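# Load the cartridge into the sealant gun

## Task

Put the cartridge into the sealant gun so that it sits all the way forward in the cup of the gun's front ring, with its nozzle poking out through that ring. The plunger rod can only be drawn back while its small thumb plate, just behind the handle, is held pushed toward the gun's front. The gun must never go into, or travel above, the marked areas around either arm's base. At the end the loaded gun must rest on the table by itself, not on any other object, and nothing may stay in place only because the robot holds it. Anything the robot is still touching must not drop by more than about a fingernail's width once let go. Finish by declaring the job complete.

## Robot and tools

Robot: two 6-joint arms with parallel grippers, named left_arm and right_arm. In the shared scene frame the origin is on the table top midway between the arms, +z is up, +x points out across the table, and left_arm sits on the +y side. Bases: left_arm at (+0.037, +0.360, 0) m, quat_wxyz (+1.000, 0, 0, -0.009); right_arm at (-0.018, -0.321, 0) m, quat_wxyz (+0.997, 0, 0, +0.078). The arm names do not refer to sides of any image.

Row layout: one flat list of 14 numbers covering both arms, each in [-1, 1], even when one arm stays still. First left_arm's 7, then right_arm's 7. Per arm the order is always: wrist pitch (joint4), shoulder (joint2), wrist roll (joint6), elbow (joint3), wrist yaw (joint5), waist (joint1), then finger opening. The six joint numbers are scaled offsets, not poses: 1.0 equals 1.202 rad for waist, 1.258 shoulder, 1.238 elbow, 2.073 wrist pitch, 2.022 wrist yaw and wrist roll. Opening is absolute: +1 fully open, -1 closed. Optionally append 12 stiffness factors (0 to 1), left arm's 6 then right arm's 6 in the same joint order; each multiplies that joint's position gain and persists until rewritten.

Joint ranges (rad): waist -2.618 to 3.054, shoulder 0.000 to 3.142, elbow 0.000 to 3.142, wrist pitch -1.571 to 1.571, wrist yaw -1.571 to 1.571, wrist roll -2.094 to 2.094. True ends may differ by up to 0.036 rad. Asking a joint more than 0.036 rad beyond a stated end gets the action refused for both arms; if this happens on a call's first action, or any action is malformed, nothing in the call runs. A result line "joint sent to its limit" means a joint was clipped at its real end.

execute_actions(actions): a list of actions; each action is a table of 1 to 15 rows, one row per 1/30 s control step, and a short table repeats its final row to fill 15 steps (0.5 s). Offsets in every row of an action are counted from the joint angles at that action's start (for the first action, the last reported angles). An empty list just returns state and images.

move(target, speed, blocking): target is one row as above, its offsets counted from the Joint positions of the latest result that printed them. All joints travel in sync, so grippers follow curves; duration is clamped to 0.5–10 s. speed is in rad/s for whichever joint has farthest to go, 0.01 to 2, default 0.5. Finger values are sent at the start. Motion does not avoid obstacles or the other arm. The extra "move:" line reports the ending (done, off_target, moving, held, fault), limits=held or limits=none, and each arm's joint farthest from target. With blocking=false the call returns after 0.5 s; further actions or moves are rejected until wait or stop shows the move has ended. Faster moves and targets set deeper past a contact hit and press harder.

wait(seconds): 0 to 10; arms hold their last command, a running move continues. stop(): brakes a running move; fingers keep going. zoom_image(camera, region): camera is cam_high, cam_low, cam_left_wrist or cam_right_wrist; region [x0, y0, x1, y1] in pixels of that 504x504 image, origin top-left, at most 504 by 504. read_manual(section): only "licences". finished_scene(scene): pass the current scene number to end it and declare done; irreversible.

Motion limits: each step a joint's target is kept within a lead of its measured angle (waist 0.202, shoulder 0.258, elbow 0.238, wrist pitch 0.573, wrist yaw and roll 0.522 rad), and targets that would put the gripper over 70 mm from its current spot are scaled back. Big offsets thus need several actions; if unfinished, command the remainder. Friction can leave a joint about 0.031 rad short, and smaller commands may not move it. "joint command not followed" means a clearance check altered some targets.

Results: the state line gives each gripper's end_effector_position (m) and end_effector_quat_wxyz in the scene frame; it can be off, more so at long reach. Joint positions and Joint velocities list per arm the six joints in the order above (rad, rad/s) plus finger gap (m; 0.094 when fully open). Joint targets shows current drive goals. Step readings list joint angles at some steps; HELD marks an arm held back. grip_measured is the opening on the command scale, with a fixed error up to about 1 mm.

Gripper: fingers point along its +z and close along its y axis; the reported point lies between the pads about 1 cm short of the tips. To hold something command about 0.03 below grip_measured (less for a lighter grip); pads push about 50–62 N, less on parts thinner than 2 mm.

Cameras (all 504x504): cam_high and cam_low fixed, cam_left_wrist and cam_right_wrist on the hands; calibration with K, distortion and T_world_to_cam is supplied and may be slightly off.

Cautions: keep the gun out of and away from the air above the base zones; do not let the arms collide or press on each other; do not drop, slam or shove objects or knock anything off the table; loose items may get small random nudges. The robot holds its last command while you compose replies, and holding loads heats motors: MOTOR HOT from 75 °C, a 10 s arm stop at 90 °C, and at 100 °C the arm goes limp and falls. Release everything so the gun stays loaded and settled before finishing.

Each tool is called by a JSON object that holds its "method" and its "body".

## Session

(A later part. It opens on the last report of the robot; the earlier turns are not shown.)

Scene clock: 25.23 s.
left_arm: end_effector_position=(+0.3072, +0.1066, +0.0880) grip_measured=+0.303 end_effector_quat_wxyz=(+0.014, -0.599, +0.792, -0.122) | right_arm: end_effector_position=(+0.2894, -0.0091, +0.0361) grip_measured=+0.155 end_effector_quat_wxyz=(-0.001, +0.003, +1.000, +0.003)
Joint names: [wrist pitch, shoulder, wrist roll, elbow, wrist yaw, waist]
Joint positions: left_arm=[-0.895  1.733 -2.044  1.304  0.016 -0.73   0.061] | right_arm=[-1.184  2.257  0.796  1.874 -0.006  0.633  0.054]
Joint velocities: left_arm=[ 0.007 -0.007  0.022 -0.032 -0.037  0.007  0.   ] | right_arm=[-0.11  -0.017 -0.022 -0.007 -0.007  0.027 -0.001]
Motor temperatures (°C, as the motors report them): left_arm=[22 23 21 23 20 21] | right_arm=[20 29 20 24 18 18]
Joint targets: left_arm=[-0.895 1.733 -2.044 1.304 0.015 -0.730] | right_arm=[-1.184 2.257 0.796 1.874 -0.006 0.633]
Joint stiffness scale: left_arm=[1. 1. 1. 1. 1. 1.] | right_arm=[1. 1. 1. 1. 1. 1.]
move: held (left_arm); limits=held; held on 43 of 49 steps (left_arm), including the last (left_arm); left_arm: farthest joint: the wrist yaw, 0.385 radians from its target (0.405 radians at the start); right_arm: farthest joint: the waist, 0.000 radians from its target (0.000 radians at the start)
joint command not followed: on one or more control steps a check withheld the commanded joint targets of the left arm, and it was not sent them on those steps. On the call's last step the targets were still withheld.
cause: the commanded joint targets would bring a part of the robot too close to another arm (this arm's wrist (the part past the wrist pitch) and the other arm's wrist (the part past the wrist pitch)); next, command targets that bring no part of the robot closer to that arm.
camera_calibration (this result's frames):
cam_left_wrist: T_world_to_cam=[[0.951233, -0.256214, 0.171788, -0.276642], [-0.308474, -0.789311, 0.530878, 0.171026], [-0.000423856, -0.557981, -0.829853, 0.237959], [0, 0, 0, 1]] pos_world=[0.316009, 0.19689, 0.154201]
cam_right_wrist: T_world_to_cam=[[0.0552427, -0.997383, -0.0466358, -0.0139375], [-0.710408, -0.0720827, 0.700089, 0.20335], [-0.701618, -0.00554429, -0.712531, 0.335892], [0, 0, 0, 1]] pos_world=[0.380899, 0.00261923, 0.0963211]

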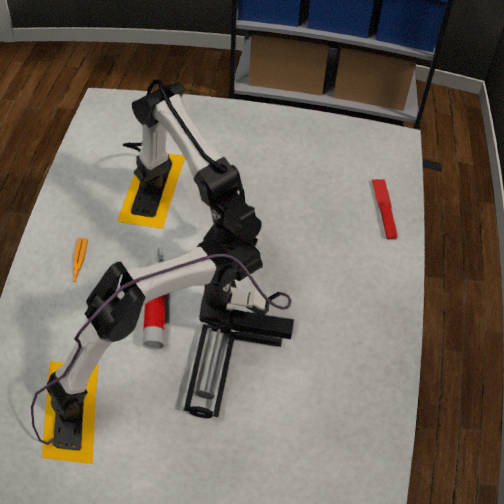

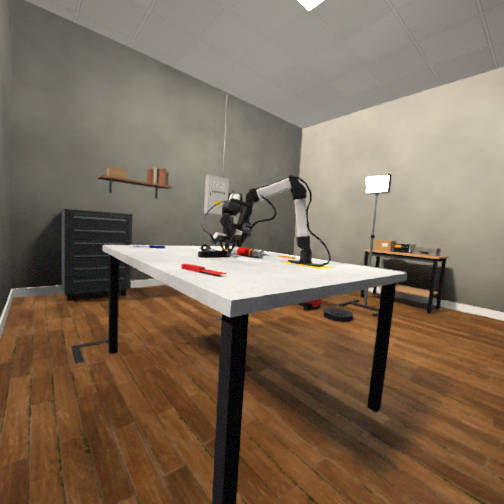

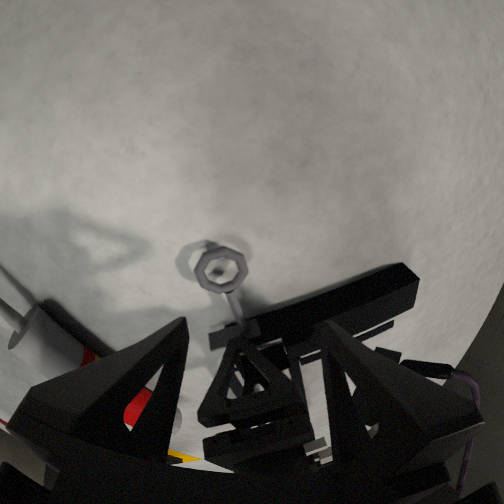

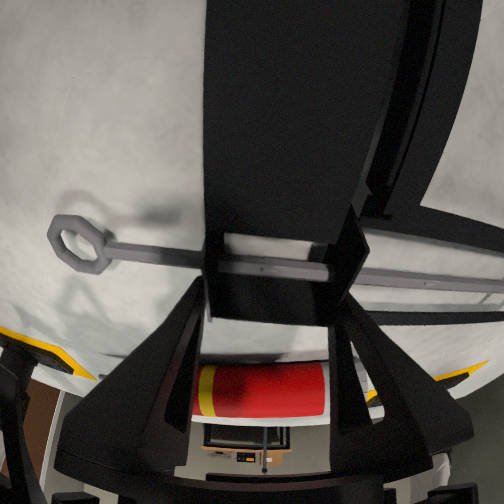

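Waist first.

{"method": "move", "body": {"target": [0,0,0,0,0,0.135,0.3,0,0,0,0,0,0,0.1], "speed": 0.3}}

{"method": "move", "body": {"target": [0.066,0.036,0,-0.115,0.192,0,0.3,0,0,0,0,0,0,0.1], "speed": 0.3}}

Scene clock: 26.40 s.
left_arm: end_effector_position=(+0.3437, +0.1521, +0.0880) grip_measured=+0.303 end_effector_quat_wxyz=(+0.023, -0.659, +0.742, -0.121) | right_arm: end_effector_position=(+0.2894, -0.0091, +0.0361) grip_measured=+0.155 end_effector_quat_wxyz=(-0.001, +0.003, +1.000, +0.003)
Joint names: [wrist pitch, shoulder, wrist roll, elbow, wrist yaw, waist]
Joint positions: left_arm=[-0.895  1.733 -2.044  1.304  0.016 -0.572  0.061] | right_arm=[-1.184  2.257  0.796  1.874 -0.006  0.633  0.054]
Joint velocities: left_arm=[ 0.037  0.002 -0.037  0.002 -0.051  0.002 -0.   ] | right_arm=[ 0.007 -0.002  0.022 -0.017  0.066  0.007 -0.001]
Motor temperatures (°C, as the motors report them): left_arm=[22 23 21 23 20 21] | right_arm=[20 30 20 24 18 18]
Joint targets: left_arm=[-0.895 1.733 -2.044 1.304 0.016 -0.567] | right_arm=[-1.184 2.257 0.796 1.874 -0.006 0.633]
Joint stiffness scale: left_arm=[1. 1. 1. 1. 1. 1.] | right_arm=[1. 1. 1. 1. 1. 1.]
move: done; limits=none; left_arm: farthest joint: the waist, 0.004 radians from its target (0.162 radians at the start); right_arm: farthest joint: the waist, 0.000 radians from its target (0.000 radians at the start)
camera_calibration (this result's frames):
cam_left_wrist: T_world_to_cam=[[0.979651, -0.103793, 0.171788, -0.33262], [-0.180812, -0.827934, 0.530878, 0.180155], [0.0871278, -0.551137, -0.829853, 0.232211], [0, 0, 0, 1]] pos_world=[0.338193, 0.242613, 0.154201]
cam_right_wrist: T_world_to_cam=[[0.0552427, -0.997383, -0.0466358, -0.0139375], [-0.710408, -0.0720827, 0.700089, 0.20335], [-0.701618, -0.00554429, -0.712531, 0.335892], [0, 0, 0, 1]] pos_world=[0.380899, 0.00261923, 0.0963211]

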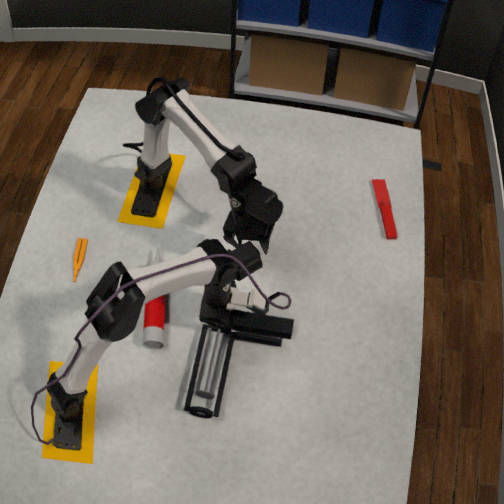

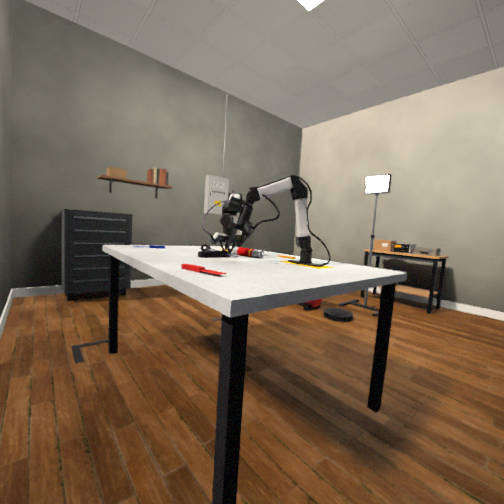

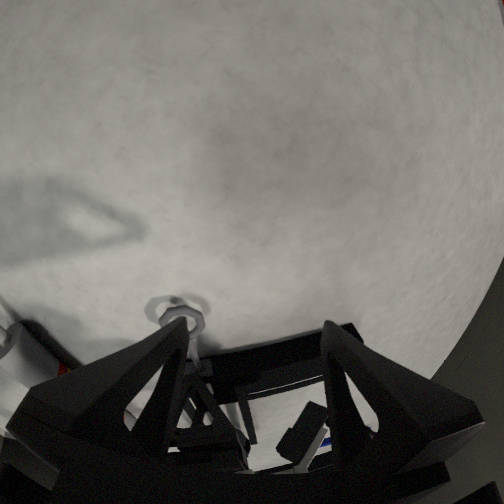

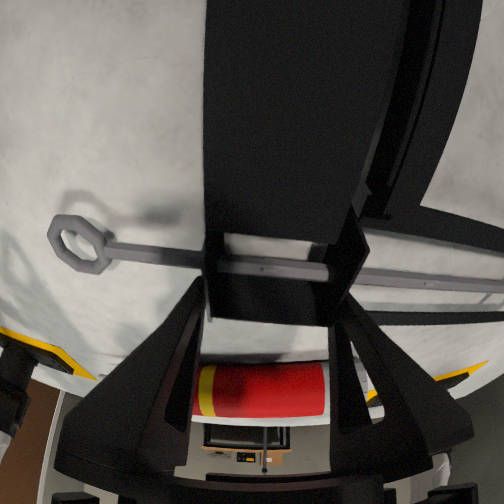

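Scene clock: 28.37 s.
left_arm: end_effector_position=(+0.2982, +0.1062, +0.0610) grip_measured=+0.303 end_effector_quat_wxyz=(-0.162, -0.632, +0.742, -0.151) | right_arm: end_effector_position=(+0.2894, -0.0091, +0.0361) grip_measured=+0.155 end_effector_quat_wxyz=(-0.001, +0.003, +1.000, +0.003)
Joint names: [wrist pitch, shoulder, wrist roll, elbow, wrist yaw, waist]
Joint positions: left_arm=[-0.775  1.764 -2.044  1.183  0.395 -0.572  0.061] | right_arm=[-1.184  2.257  0.796  1.874 -0.006  0.633  0.054]
Joint velocities: left_arm=[-0.022 -0.002 -0.022  0.002  0.007  0.017 -0.001] | right_arm=[-0.022 -0.007 -0.022 -0.017 -0.037 -0.007 -0.   ]
Motor temperatures (°C, as the motors report them): left_arm=[22 23 21 24 20 21] | right_arm=[20 30 20 25 18 18]
Joint targets: left_arm=[-0.758 1.778 -2.044 1.161 0.404 -0.572] | right_arm=[-1.184 2.257 0.796 1.874 -0.006 0.633]
Joint stiffness scale: left_arm=[1. 1. 1. 1. 1. 1.] | right_arm=[1. 1. 1. 1. 1. 1.]
move: off_target (left_arm); limits=none; left_arm: farthest joint: the elbow, 0.021 radians from its target (0.142 radians at the start); right_arm: farthest joint: the waist, 0.000 radians from its target (0.000 radians at the start)
camera_calibration (this result's frames):
cam_left_wrist: T_world_to_cam=[[0.985735, -0.167349, -0.0179227, -0.271665], [-0.0918855, -0.624313, 0.775752, 0.0852496], [-0.141011, -0.763039, -0.630784, 0.266818], [0, 0, 0, 1]] pos_world=[0.313247, 0.211351, 0.0973027]
cam_right_wrist: T_world_to_cam=[[0.0552427, -0.997383, -0.0466358, -0.0139375], [-0.710408, -0.0720827, 0.700089, 0.20335], [-0.701618, -0.00554429, -0.712531, 0.335892], [0, 0, 0, 1]] pos_world=[0.380899, 0.00261923, 0.0963211]

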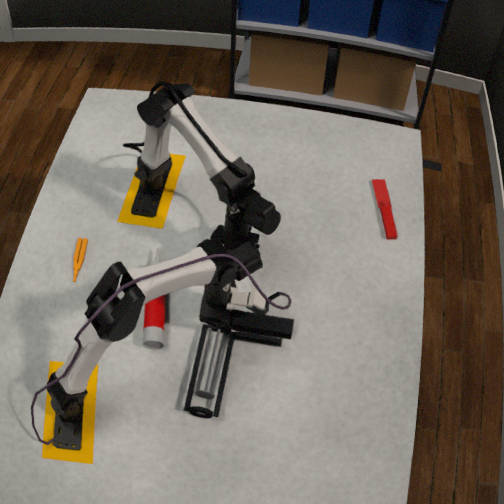

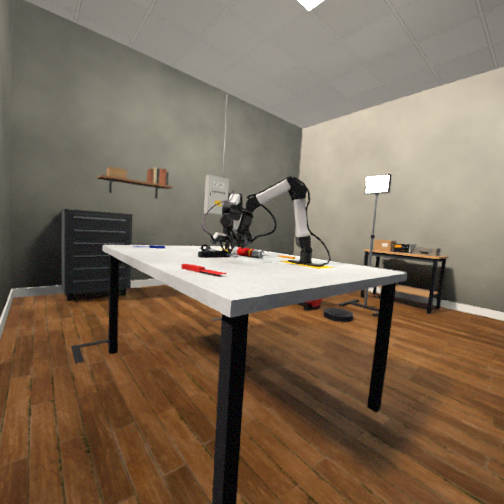

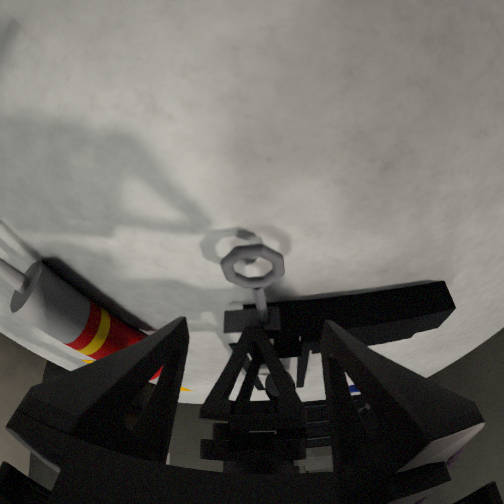

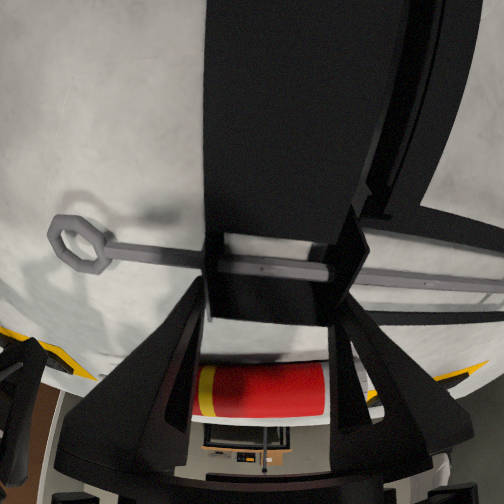

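{"method": "move", "body": {"target": [0.075,0.05,0,-0.076,0.035,0,0.3,0,0,0,0,0,0,0.1], "speed": 0.15}}

Scene clock: 30.50 s.
left_arm: end_effector_position=(+0.2957, +0.0963, +0.0352) grip_measured=+0.303 end_effector_quat_wxyz=(-0.189, -0.624, +0.740, -0.166) | right_arm: end_effector_position=(+0.2894, -0.0091, +0.0361) grip_measured=+0.155 end_effector_quat_wxyz=(-0.001, +0.003, +1.000, +0.003)
Joint names: [wrist pitch, shoulder, wrist roll, elbow, wrist yaw, waist]
Joint positions: left_arm=[-0.636  1.812 -2.044  1.11   0.457 -0.572  0.061] | right_arm=[-1.184  2.257  0.796  1.874 -0.006  0.633  0.054]
Joint velocities: left_arm=[-0.081 -0.002  0.051 -0.012 -0.081 -0.017  0.   ] | right_arm=[ 0.037  0.002 -0.007 -0.002  0.007 -0.012  0.   ]
Motor temperatures (°C, as the motors report them): left_arm=[22 23 21 24 20 21] | right_arm=[20 31 20 25 18 18]
Joint targets: left_arm=[-0.619 1.826 -2.044 1.088 0.466 -0.572] | right_arm=[-1.184 2.257 0.796 1.874 -0.006 0.633]
Joint stiffness scale: left_arm=[1. 1. 1. 1. 1. 1.] | right_arm=[1. 1. 1. 1. 1. 1.]
move: off_target (left_arm); limits=none; left_arm: farthest joint: the elbow, 0.021 radians from its target (0.094 radians at the start); right_arm: farthest joint: the waist, 0.000 radians from its target (0.000 radians at the start)
camera_calibration (this result's frames):
cam_left_wrist: T_world_to_cam=[[0.982934, -0.182066, -0.0263121, -0.26878], [-0.084921, -0.575971, 0.813047, 0.0908097], [-0.163183, -0.796937, -0.581603, 0.250746], [0, 0, 0, 1]] pos_world=[0.312822, 0.203197, 0.0649301]
cam_right_wrist: T_world_to_cam=[[0.0552427, -0.997383, -0.0466358, -0.0139375], [-0.710408, -0.0720827, 0.700089, 0.20335], [-0.701618, -0.00554429, -0.712531, 0.335892], [0, 0, 0, 1]] pos_world=[0.380899, 0.00261923, 0.0963211]

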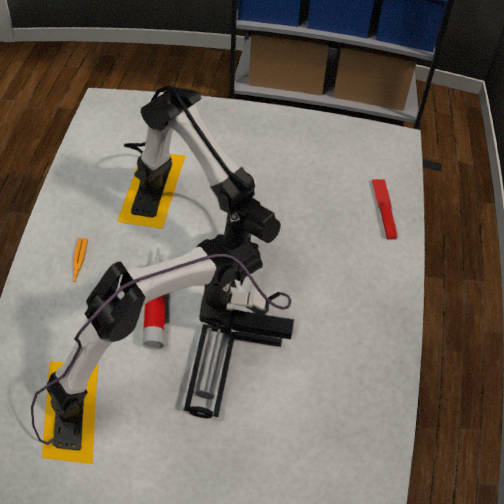

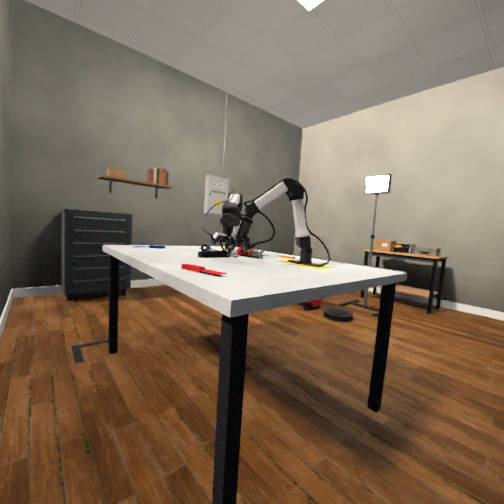

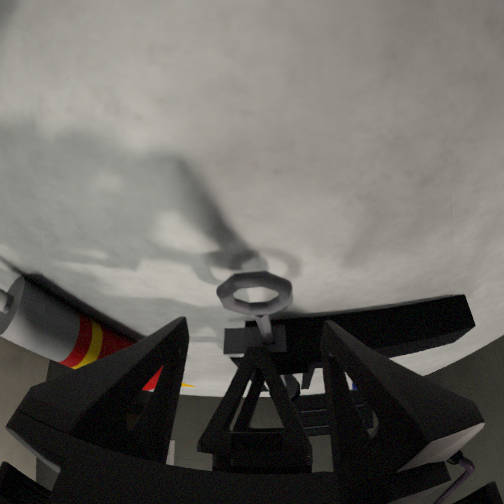

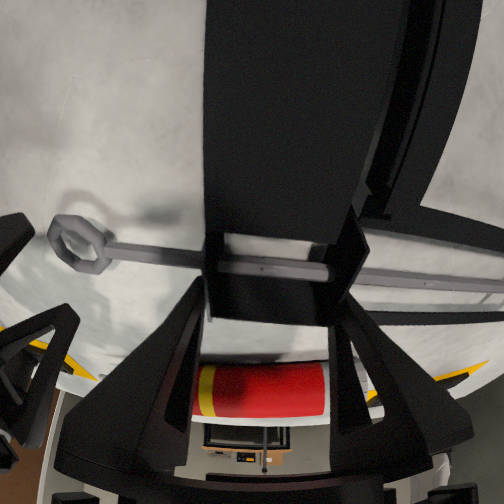

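{"method": "move", "body": {"target": [0.046,0.036,0,-0.056,0.005,0,0.3,0,0,0,0,0,0,0.1], "speed": 0.1}}

Scene clock: 32.23 s.
left_arm: end_effector_position=(+0.2945, +0.0969, +0.0163) grip_measured=+0.303 end_effector_quat_wxyz=(-0.190, -0.623, +0.740, -0.166) | right_arm: end_effector_position=(+0.2894, -0.0091, +0.0361) grip_measured=+0.155 end_effector_quat_wxyz=(-0.001, +0.003, +1.000, +0.003)
Joint names: [wrist pitch, shoulder, wrist roll, elbow, wrist yaw, waist]
Joint positions: left_arm=[-0.558  1.842 -2.044  1.063  0.458 -0.572  0.061] | right_arm=[-1.184  2.257  0.796  1.874 -0.006  0.633  0.054]
Joint velocities: left_arm=[ 0.037 -0.007 -0.022 -0.002  0.007 -0.002  0.   ] | right_arm=[-0.037  0.012 -0.007 -0.017 -0.081 -0.012 -0.   ]
Motor temperatures (°C, as the motors report them): left_arm=[22 23 21 24 20 21] | right_arm=[20 32 20 25 18 18]
Joint targets: left_arm=[-0.541 1.858 -2.044 1.041 0.467 -0.572] | right_arm=[-1.184 2.257 0.796 1.874 -0.006 0.633]
Joint stiffness scale: left_arm=[1. 1. 1. 1. 1. 1.] | right_arm=[1. 1. 1. 1. 1. 1.]
move: off_target (left_arm); limits=none; left_arm: farthest joint: the elbow, 0.022 radians from its target (0.069 radians at the start); right_arm: farthest joint: the waist, 0.000 radians from its target (0.000 radians at the start)
camera_calibration (this result's frames):
cam_left_wrist: T_world_to_cam=[[0.982903, -0.182371, -0.0253511, -0.267977], [-0.0856007, -0.574505, 0.814012, 0.106454], [-0.163017, -0.797925, -0.580294, 0.240051], [0, 0, 0, 1]] pos_world=[0.31164, 0.20383, 0.0458521]
cam_right_wrist: T_world_to_cam=[[0.0552427, -0.997383, -0.0466358, -0.0139375], [-0.710408, -0.0720827, 0.700089, 0.20335], [-0.701618, -0.00554429, -0.712531, 0.335892], [0, 0, 0, 1]] pos_world=[0.380899, 0.00261923, 0.0963211]

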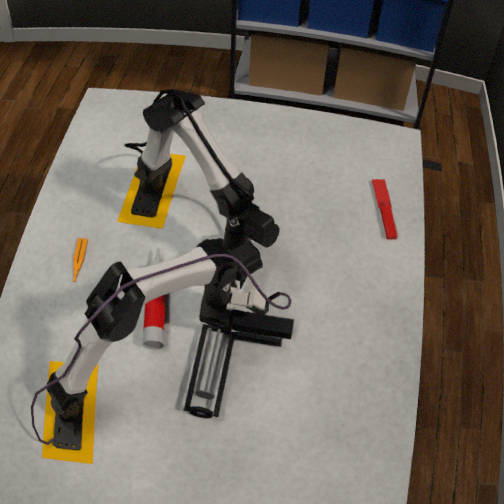

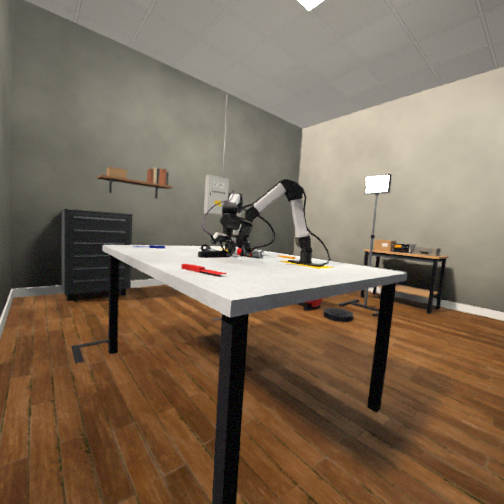

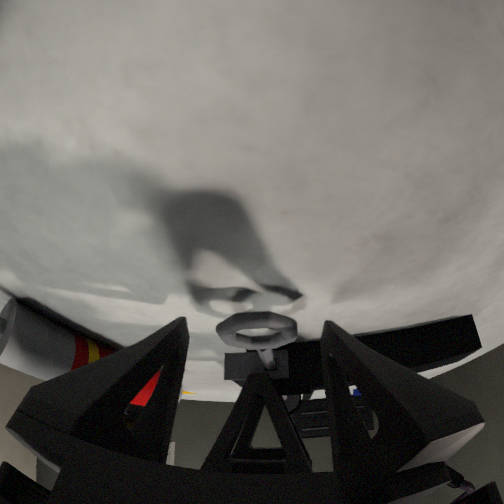

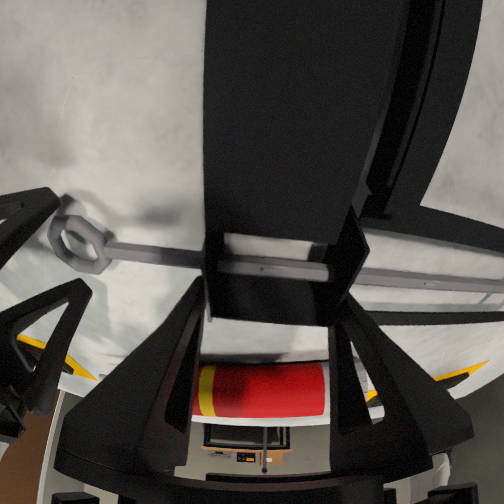

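{"method": "move", "body": {"target": [0,0,0,0,0,0,-0.45,0,0,0,0,0,0,0.1]}}

Scene clock: 33.43 s.
left_arm: end_effector_position=(+0.2951, +0.0964, +0.0190) grip_measured=-0.446 end_effector_quat_wxyz=(-0.191, -0.622, +0.740, -0.171) | right_arm: end_effector_position=(+0.2897, -0.0102, +0.0361) grip_measured=+0.155 end_effector_quat_wxyz=(+0.001, +0.001, +1.000, +0.000)
Joint names: [wrist pitch, shoulder, wrist roll, elbow, wrist yaw, waist]
Joint positions: left_arm=[-0.557  1.835 -2.043  1.063  0.463 -0.57   0.026] | right_arm=[-1.187  2.257  0.791  1.874  0.     0.633  0.054]
Joint velocities: left_arm=[-0.007 -0.002 -0.051 -0.002 -0.007  0.012  0.001] | right_arm=[ 0.051  0.002 -0.022 -0.002  0.022 -0.012  0.001]
Motor temperatures (°C, as the motors report them): left_arm=[22 24 21 24 20 21] | right_arm=[20 32 20 25 18 18]
Joint targets: left_arm=[-0.558 1.842 -2.044 1.063 0.457 -0.572] | right_arm=[-1.184 2.257 0.796 1.874 -0.006 0.633]
Joint stiffness scale: left_arm=[1. 1. 1. 1. 1. 1.] | right_arm=[1. 1. 1. 1. 1. 1.]
move: done; limits=none; left_arm: farthest joint: the shoulder, 0.007 radians from its target (0.000 radians at the start); right_arm: farthest joint: the wrist yaw, 0.006 radians from its target (0.000 radians at the start)
camera_calibration (this result's frames):
cam_left_wrist: T_world_to_cam=[[0.982888, -0.183132, -0.0198406, -0.268639], [-0.0892759, -0.567808, 0.818306, 0.104354], [-0.161124, -0.802532, -0.574441, 0.241104], [0, 0, 0, 1]] pos_world=[0.312206, 0.20355, 0.0477762]
cam_right_wrist: T_world_to_cam=[[0.0595317, -0.997402, -0.0405732, -0.0165542], [-0.712027, -0.0709154, 0.698562, 0.204055], [-0.699624, -0.0126974, -0.714398, 0.335544], [0, 0, 0, 1]] pos_world=[0.381033, 0.00222, 0.0964957]

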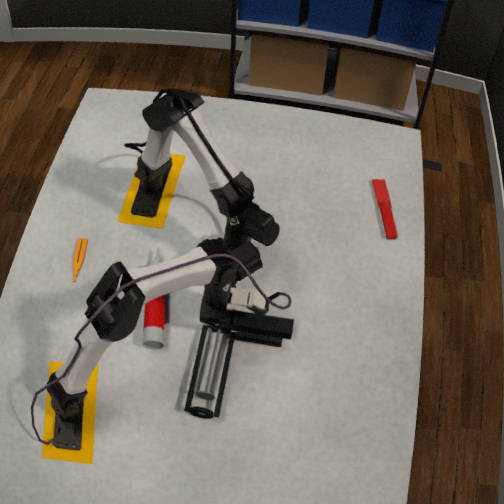

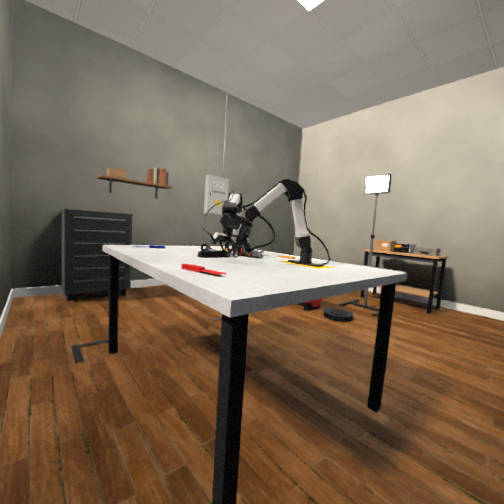

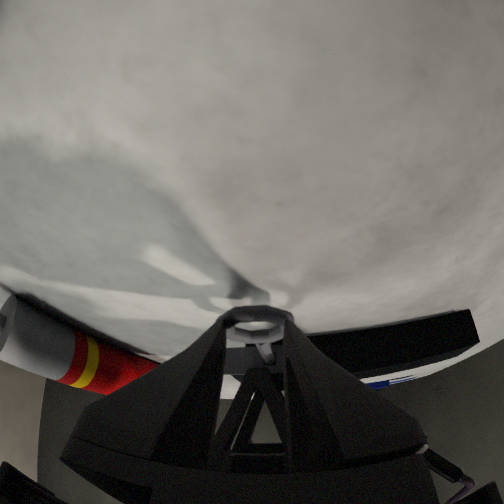

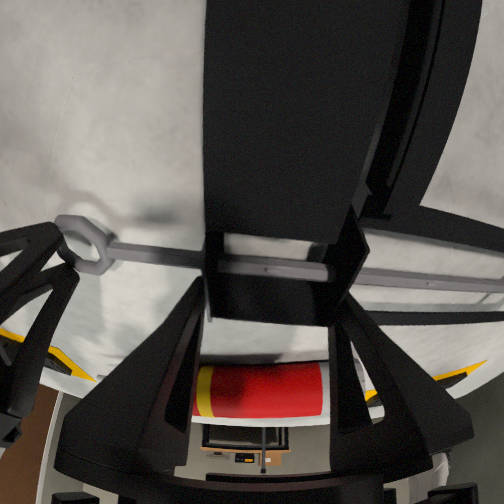

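{"method": "move", "body": {"target": [0,0,0,0,0,0,0.2,0,0,0,0,0,0,0.1]}}

{"method": "move", "body": {"target": [0.047,0.032,0,-0.041,0,-0.031,0.2,0,0,0,0,0,0,0.1], "speed": 0.1}}

Scene clock: 34.73 s.
left_arm: end_effector_position=(+0.2949, +0.0965, +0.0190) grip_measured=+0.197 end_effector_quat_wxyz=(-0.191, -0.622, +0.740, -0.170) | right_arm: end_effector_position=(+0.2896, -0.0101, +0.0361) grip_measured=+0.155 end_effector_quat_wxyz=(+0.000, +0.001, +1.000, +0.001)
Joint names: [wrist pitch, shoulder, wrist roll, elbow, wrist yaw, waist]
Joint positions: left_arm=[-0.558  1.835 -2.043  1.063  0.463 -0.57   0.056] | right_arm=[-1.187  2.257  0.792  1.874 -0.001  0.633  0.054]
Joint velocities: left_arm=[ 0.037 -0.012 -0.095 -0.032  0.007  0.002 -0.   ] | right_arm=[-0.007  0.002 -0.007 -0.017 -0.022  0.017 -0.   ]
Motor temperatures (°C, as the motors report them): left_arm=[22 24 21 24 20 21] | right_arm=[20 32 20 25 18 18]
Joint targets: left_arm=[-0.557 1.835 -2.043 1.063 0.463 -0.570] | right_arm=[-1.187 2.257 0.791 1.874 0.000 0.633]
Joint stiffness scale: left_arm=[1. 1. 1. 1. 1. 1.] | right_arm=[1. 1. 1. 1. 1. 1.]
move: done; limits=none; left_arm: farthest joint: the wrist pitch, 0.001 radians from its target (0.000 radians at the start); right_arm: farthest joint: the wrist yaw, 0.001 radians from its target (0.000 radians at the start)
camera_calibration (this result's frames):
cam_left_wrist: T_world_to_cam=[[0.982869, -0.183119, -0.0208929, -0.268383], [-0.0884968, -0.568327, 0.81803, 0.104292], [-0.161671, -0.802167, -0.574796, 0.24128], [0, 0, 0, 1]] pos_world=[0.312023, 0.203672, 0.0477658]
cam_right_wrist: T_world_to_cam=[[0.0591195, -0.997391, -0.0414251, -0.0162575], [-0.711485, -0.0712081, 0.699084, 0.203786], [-0.70021, -0.0118561, -0.713839, 0.335606], [0, 0, 0, 1]] pos_world=[0.380947, 0.00227515, 0.0964315]

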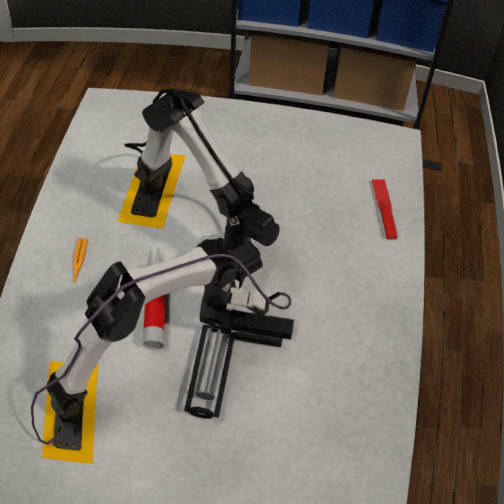

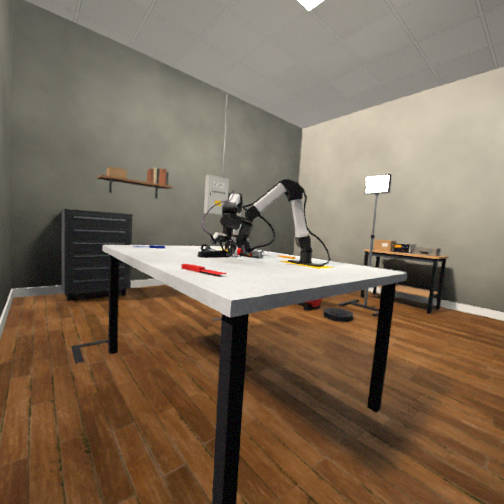

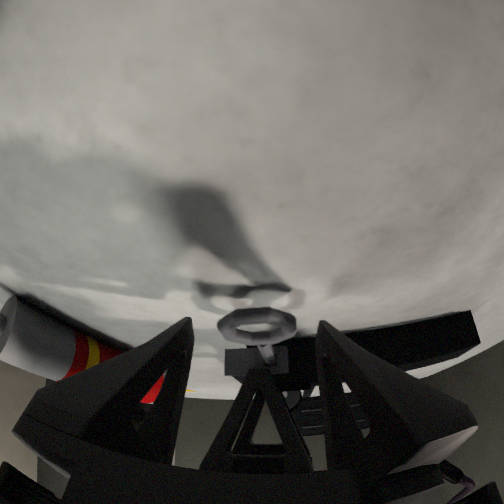

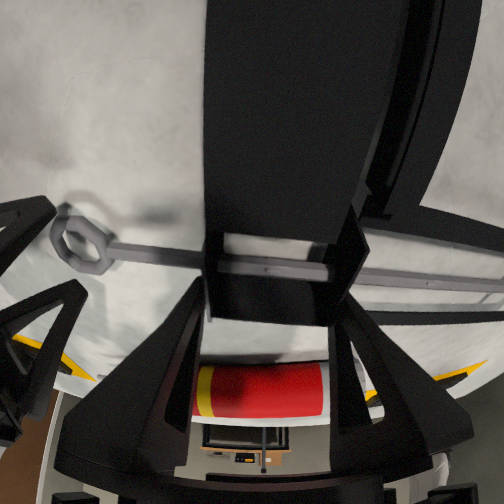

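Scene clock: 36.20 s.
left_arm: end_effector_position=(+0.2918, +0.0861, +0.0078) grip_measured=+0.197 end_effector_quat_wxyz=(-0.190, -0.608, +0.749, -0.181) | right_arm: end_effector_position=(+0.2896, -0.0101, +0.0361) grip_measured=+0.155 end_effector_quat_wxyz=(+0.000, +0.001, +1.000, +0.001)
Joint names: [wrist pitch, shoulder, wrist roll, elbow, wrist yaw, waist]
Joint positions: left_arm=[-0.478  1.86  -2.043  1.035  0.464 -0.598  0.056] | right_arm=[-1.187  2.257  0.792  1.874 -0.001  0.633  0.054]
Joint velocities: left_arm=[-0.022 -0.002 -0.007 -0.007 -0.022 -0.002 -0.   ] | right_arm=[ 0.037 -0.017  0.022 -0.002 -0.007 -0.002 -0.   ]
Motor temperatures (°C, as the motors report them): left_arm=[22 24 21 24 20 21] | right_arm=[20 33 20 25 18 18]
Joint targets: left_arm=[-0.461 1.876 -2.043 1.012 0.463 -0.607] | right_arm=[-1.187 2.257 0.792 1.874 -0.001 0.633]
Joint stiffness scale: left_arm=[1. 1. 1. 1. 1. 1.] | right_arm=[1. 1. 1. 1. 1. 1.]
move: off_target (left_arm); limits=none; left_arm: farthest joint: the elbow, 0.023 radians from its target (0.051 radians at the start); right_arm: farthest joint: the waist, 0.000 radians from its target (0.000 radians at the start)
camera_calibration (this result's frames):
cam_left_wrist: T_world_to_cam=[[0.97751, -0.210836, 0.00463332, -0.263735], [-0.122856, -0.551472, 0.825097, 0.115775], [-0.171405, -0.80711, -0.564972, 0.229241], [0, 0, 0, 1]] pos_world=[0.31132, 0.193264, 0.0352107]
cam_right_wrist: T_world_to_cam=[[0.0591195, -0.997391, -0.0414251, -0.0162575], [-0.711485, -0.0712081, 0.699084, 0.203786], [-0.70021, -0.0118561, -0.713839, 0.335606], [0, 0, 0, 1]] pos_world=[0.380947, 0.00227515, 0.0964315]

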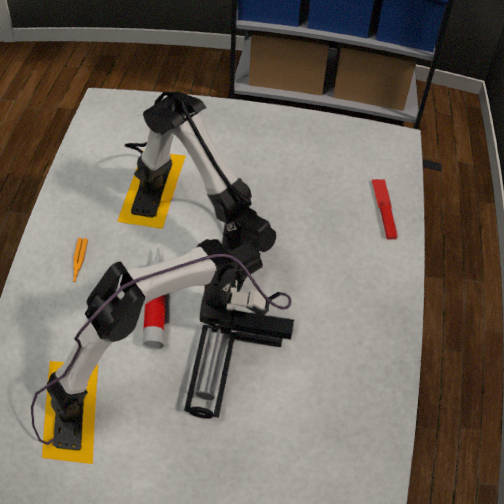

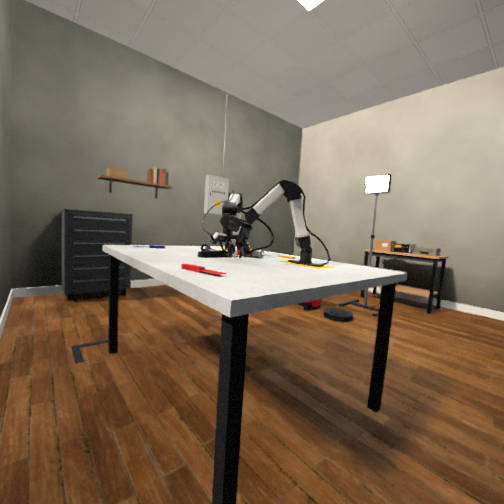

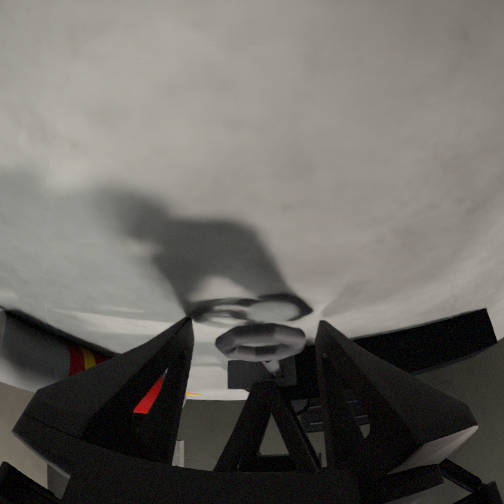

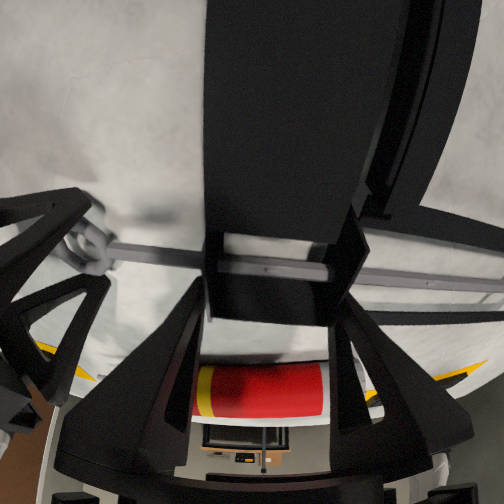

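{"method": "move", "body": {"target": [0,0,0,0,0,0,-0.35,0,0,0,0,0,0,0.1]}}

Scene clock: 37.03 s.
left_arm: end_effector_position=(+0.2932, +0.0861, +0.0077) grip_measured=-0.237 end_effector_quat_wxyz=(-0.187, -0.608, +0.749, -0.182) | right_arm: end_effector_position=(+0.2888, -0.0096, +0.0361) grip_measured=+0.155 end_effector_quat_wxyz=(-0.002, +0.000, +1.000, +0.002)
Joint names: [wrist pitch, shoulder, wrist roll, elbow, wrist yaw, waist]
Joint positions: left_arm=[-0.473  1.86  -2.044  1.035  0.459 -0.598  0.036] | right_arm=[-1.188  2.257  0.79   1.874 -0.006  0.633  0.054]
Joint velocities: left_arm=[ 0.022  0.017  0.037 -0.012  0.007  0.012 -0.001] | right_arm=[-0.007 -0.002 -0.022 -0.002 -0.051  0.017 -0.001]
Motor temperatures (°C, as the motors report them): left_arm=[22 24 21 24 20 21] | right_arm=[20 33 20 25 18 18]
Joint targets: left_arm=[-0.479 1.860 -2.043 1.035 0.464 -0.598] | right_arm=[-1.187 2.257 0.792 1.874 -0.001 0.633]
Joint stiffness scale: left_arm=[1. 1. 1. 1. 1. 1.] | right_arm=[1. 1. 1. 1. 1. 1.]
move: done; limits=none; left_arm: farthest joint: the wrist pitch, 0.005 radians from its target (0.000 radians at the start); right_arm: farthest joint: the wrist yaw, 0.005 radians from its target (0.000 radians at the start)
camera_calibration (this result's frames):
cam_left_wrist: T_world_to_cam=[[0.977948, -0.208584, 0.0104967, -0.265497], [-0.126719, -0.552673, 0.823708, 0.117213], [-0.166011, -0.806873, -0.566918, 0.227808], [0, 0, 0, 1]] pos_world=[0.312314, 0.193214, 0.0353859]
cam_right_wrist: T_world_to_cam=[[0.0604483, -0.997173, -0.0446406, -0.0160275], [-0.708155, -0.0743605, 0.702131, 0.202109], [-0.703465, -0.0108301, -0.710648, 0.335853], [0, 0, 0, 1]] pos_world=[0.380354, 0.00268408, 0.0960508]

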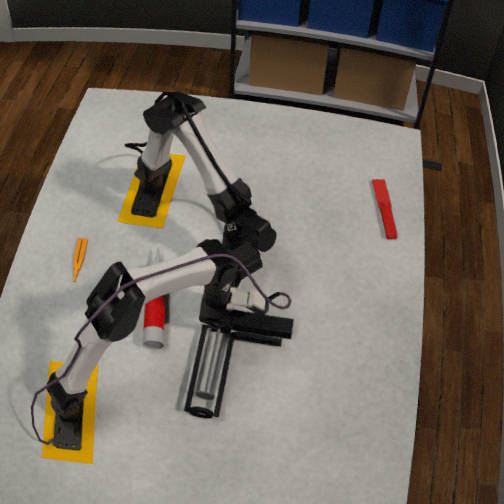

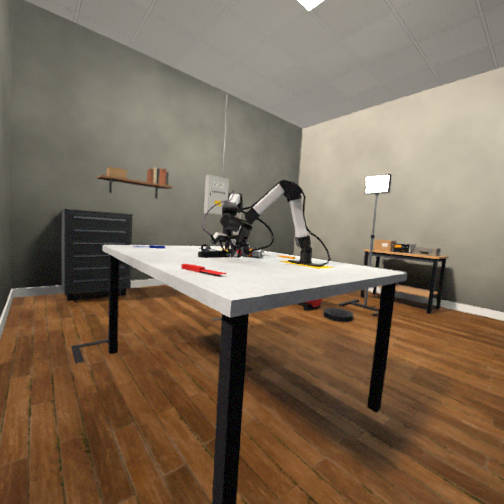

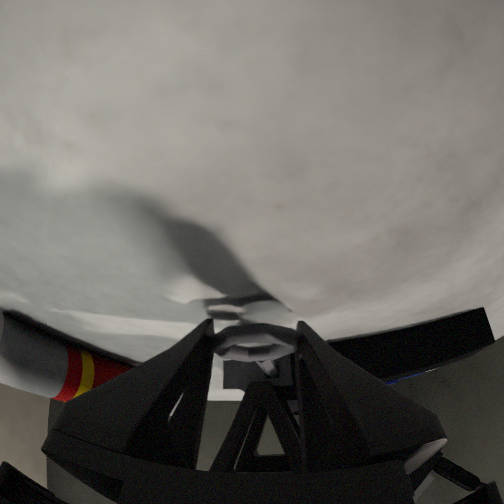

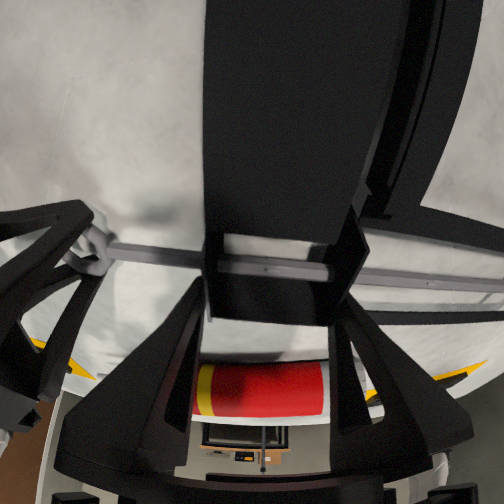

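{"method": "move", "body": {"target": [-0.031,-0.066,0.072,-0.087,0.017,0.118,-0.3,0,0,0,0,0,0,0.1], "speed": 0.1}}

Scene clock: 40.83 s.
left_arm: end_effector_position=(+0.2944, +0.1255, +0.0072) grip_measured=-0.237 end_effector_quat_wxyz=(-0.199, -0.606, +0.746, -0.191) | right_arm: end_effector_position=(+0.2898, -0.0081, +0.0361) grip_measured=+0.155 end_effector_quat_wxyz=(+0.000, +0.002, +1.000, +0.005)
Joint names: [wrist pitch, shoulder, wrist roll, elbow, wrist yaw, waist]
Joint positions: left_arm=[-0.496  1.807 -1.918  0.955  0.516 -0.477  0.036] | right_arm=[-1.181  2.257  0.794  1.874 -0.007  0.634  0.054]
Joint velocities: left_arm=[-0.022 -0.027  0.007  0.002 -0.007 -0.017 -0.   ] | right_arm=[ 0.037  0.007  0.051  0.012  0.051 -0.017 -0.   ]
Motor temperatures (°C, as the motors report them): left_arm=[22 25 21 24 20 21] | right_arm=[20 34 20 26 18 18]
Joint targets: left_arm=[-0.538 1.777 -1.899 0.928 0.494 -0.456] | right_arm=[-1.188 2.257 0.790 1.874 -0.006 0.633]
Joint stiffness scale: left_arm=[1. 1. 1. 1. 1. 1.] | right_arm=[1. 1. 1. 1. 1. 1.]
move: off_target (left_arm); limits=none; left_arm: farthest joint: the wrist pitch, 0.041 radians from its target (0.064 radians at the start); right_arm: farthest joint: the wrist pitch, 0.007 radians from its target (0.000 radians at the start)
camera_calibration (this result's frames):
cam_left_wrist: T_world_to_cam=[[0.977928, -0.208752, 0.00890118, -0.258353], [-0.120645, -0.52937, 0.839769, 0.13478], [-0.170592, -0.822308, -0.54287, 0.262588], [0, 0, 0, 1]] pos_world=[0.313707, 0.233345, 0.0316667]
cam_right_wrist: T_world_to_cam=[[0.0572423, -0.997106, -0.050037, -0.0134939], [-0.711585, -0.0759027, 0.698489, 0.204064], [-0.700265, -0.00437756, -0.71387, 0.335849], [0, 0, 0, 1]] pos_world=[0.381165, 0.00350437, 0.0965411]

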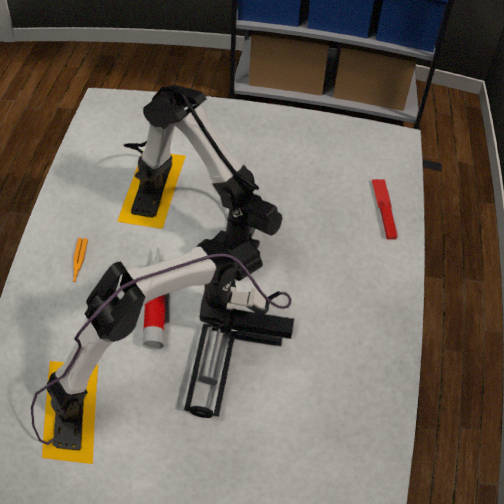

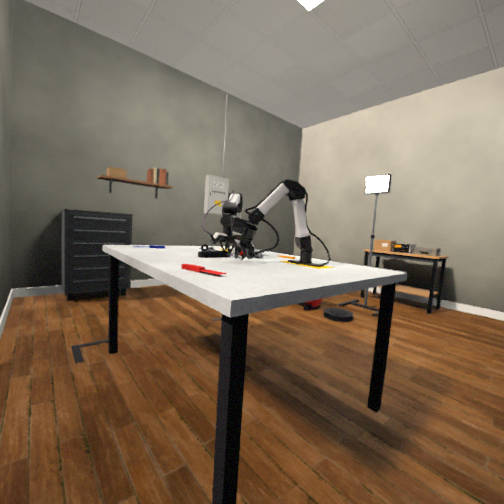

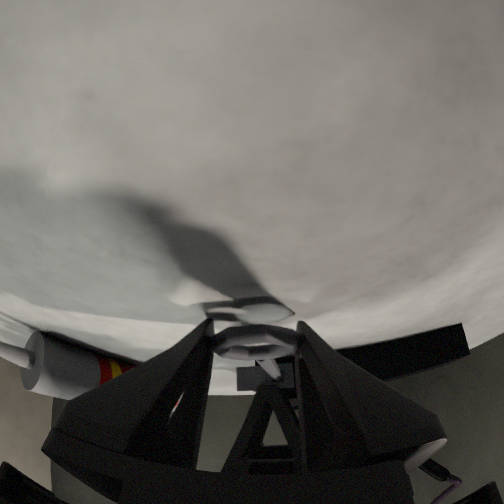

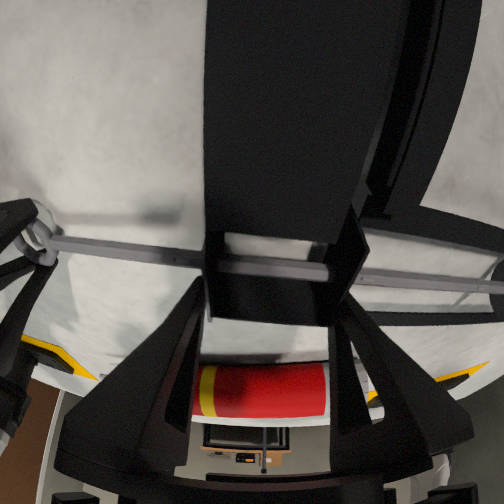

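{"method": "move", "body": {"target": [-0.058,-0.064,0.1,-0.06,-0.008,0.159,-0.3,0,0,0,0,0,0,0.1], "speed": 0.12}}

Scene clock: 43.20 s.
left_arm: end_effector_position=(+0.2955, +0.1773, +0.0079) grip_measured=-0.237 end_effector_quat_wxyz=(-0.199, -0.607, +0.746, -0.191) | right_arm: end_effector_position=(+0.2902, -0.0065, +0.0368) grip_measured=+0.155 end_effector_quat_wxyz=(+0.003, +0.002, +1.000, +0.007)
Joint names: [wrist pitch, shoulder, wrist roll, elbow, wrist yaw, waist]
Joint positions: left_arm=[-0.587  1.759 -1.733  0.903  0.545 -0.313  0.036] | right_arm=[-1.175  2.255  0.798  1.874 -0.006  0.636  0.054]
Joint velocities: left_arm=[-0.081 -0.002  0.022 -0.007  0.051 -0.007 -0.001] | right_arm=[ 0.037 -0.002 -0.022  0.002 -0.022  0.002  0.   ]
Motor temperatures (°C, as the motors report them): left_arm=[22 25 21 24 20 21] | right_arm=[20 35 20 26 18 18]
Joint targets: left_arm=[-0.617 1.727 -1.715 0.881 0.499 -0.286] | right_arm=[-1.181 2.256 0.794 1.874 -0.007 0.634]
Joint stiffness scale: left_arm=[1. 1. 1. 1. 1. 1.] | right_arm=[1. 1. 1. 1. 1. 1.]
move: off_target (left_arm); limits=none; left_arm: farthest joint: the wrist yaw, 0.045 radians from its target (0.016 radians at the start); right_arm: farthest joint: the wrist pitch, 0.006 radians from its target (0.000 radians at the start)
camera_calibration (this result's frames):
cam_left_wrist: T_world_to_cam=[[0.978088, -0.20802, 0.00847826, -0.248852], [-0.119744, -0.528776, 0.840272, 0.161343], [-0.17031, -0.822875, -0.542099, 0.305818], [0, 0, 0, 1]] pos_world=[0.314803, 0.285198, 0.0323217]
cam_right_wrist: T_world_to_cam=[[0.0563884, -0.996973, -0.053519, -0.0114534], [-0.715756, -0.0777383, 0.69401, 0.205349], [-0.69607, -0.000827621, -0.717973, 0.335528], [0, 0, 0, 1]] pos_world=[0.381177, 0.00482245, 0.0977725]

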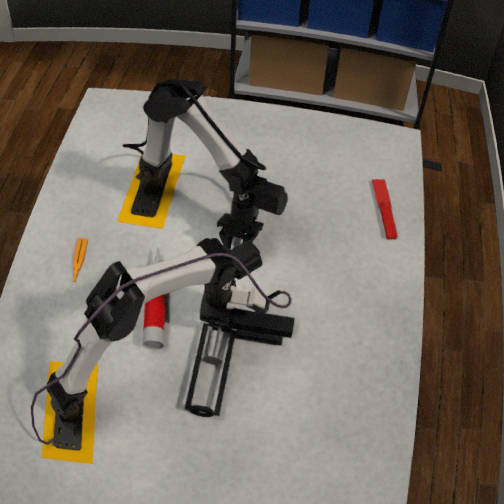

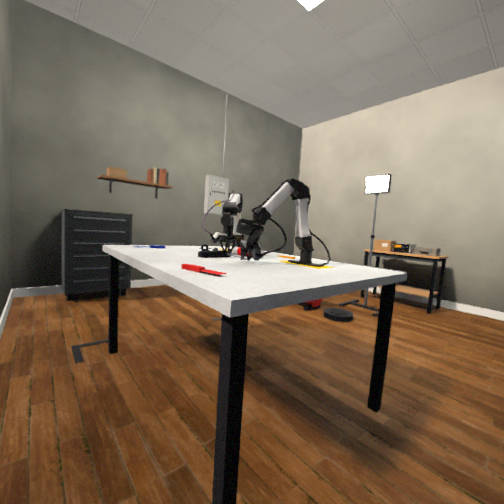

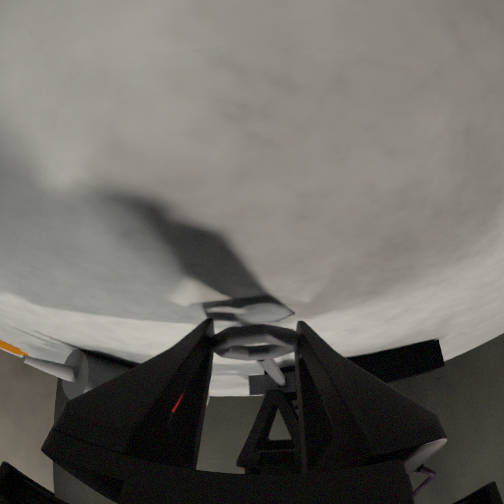

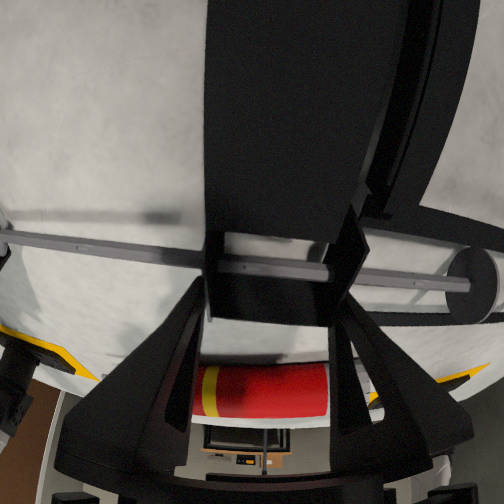

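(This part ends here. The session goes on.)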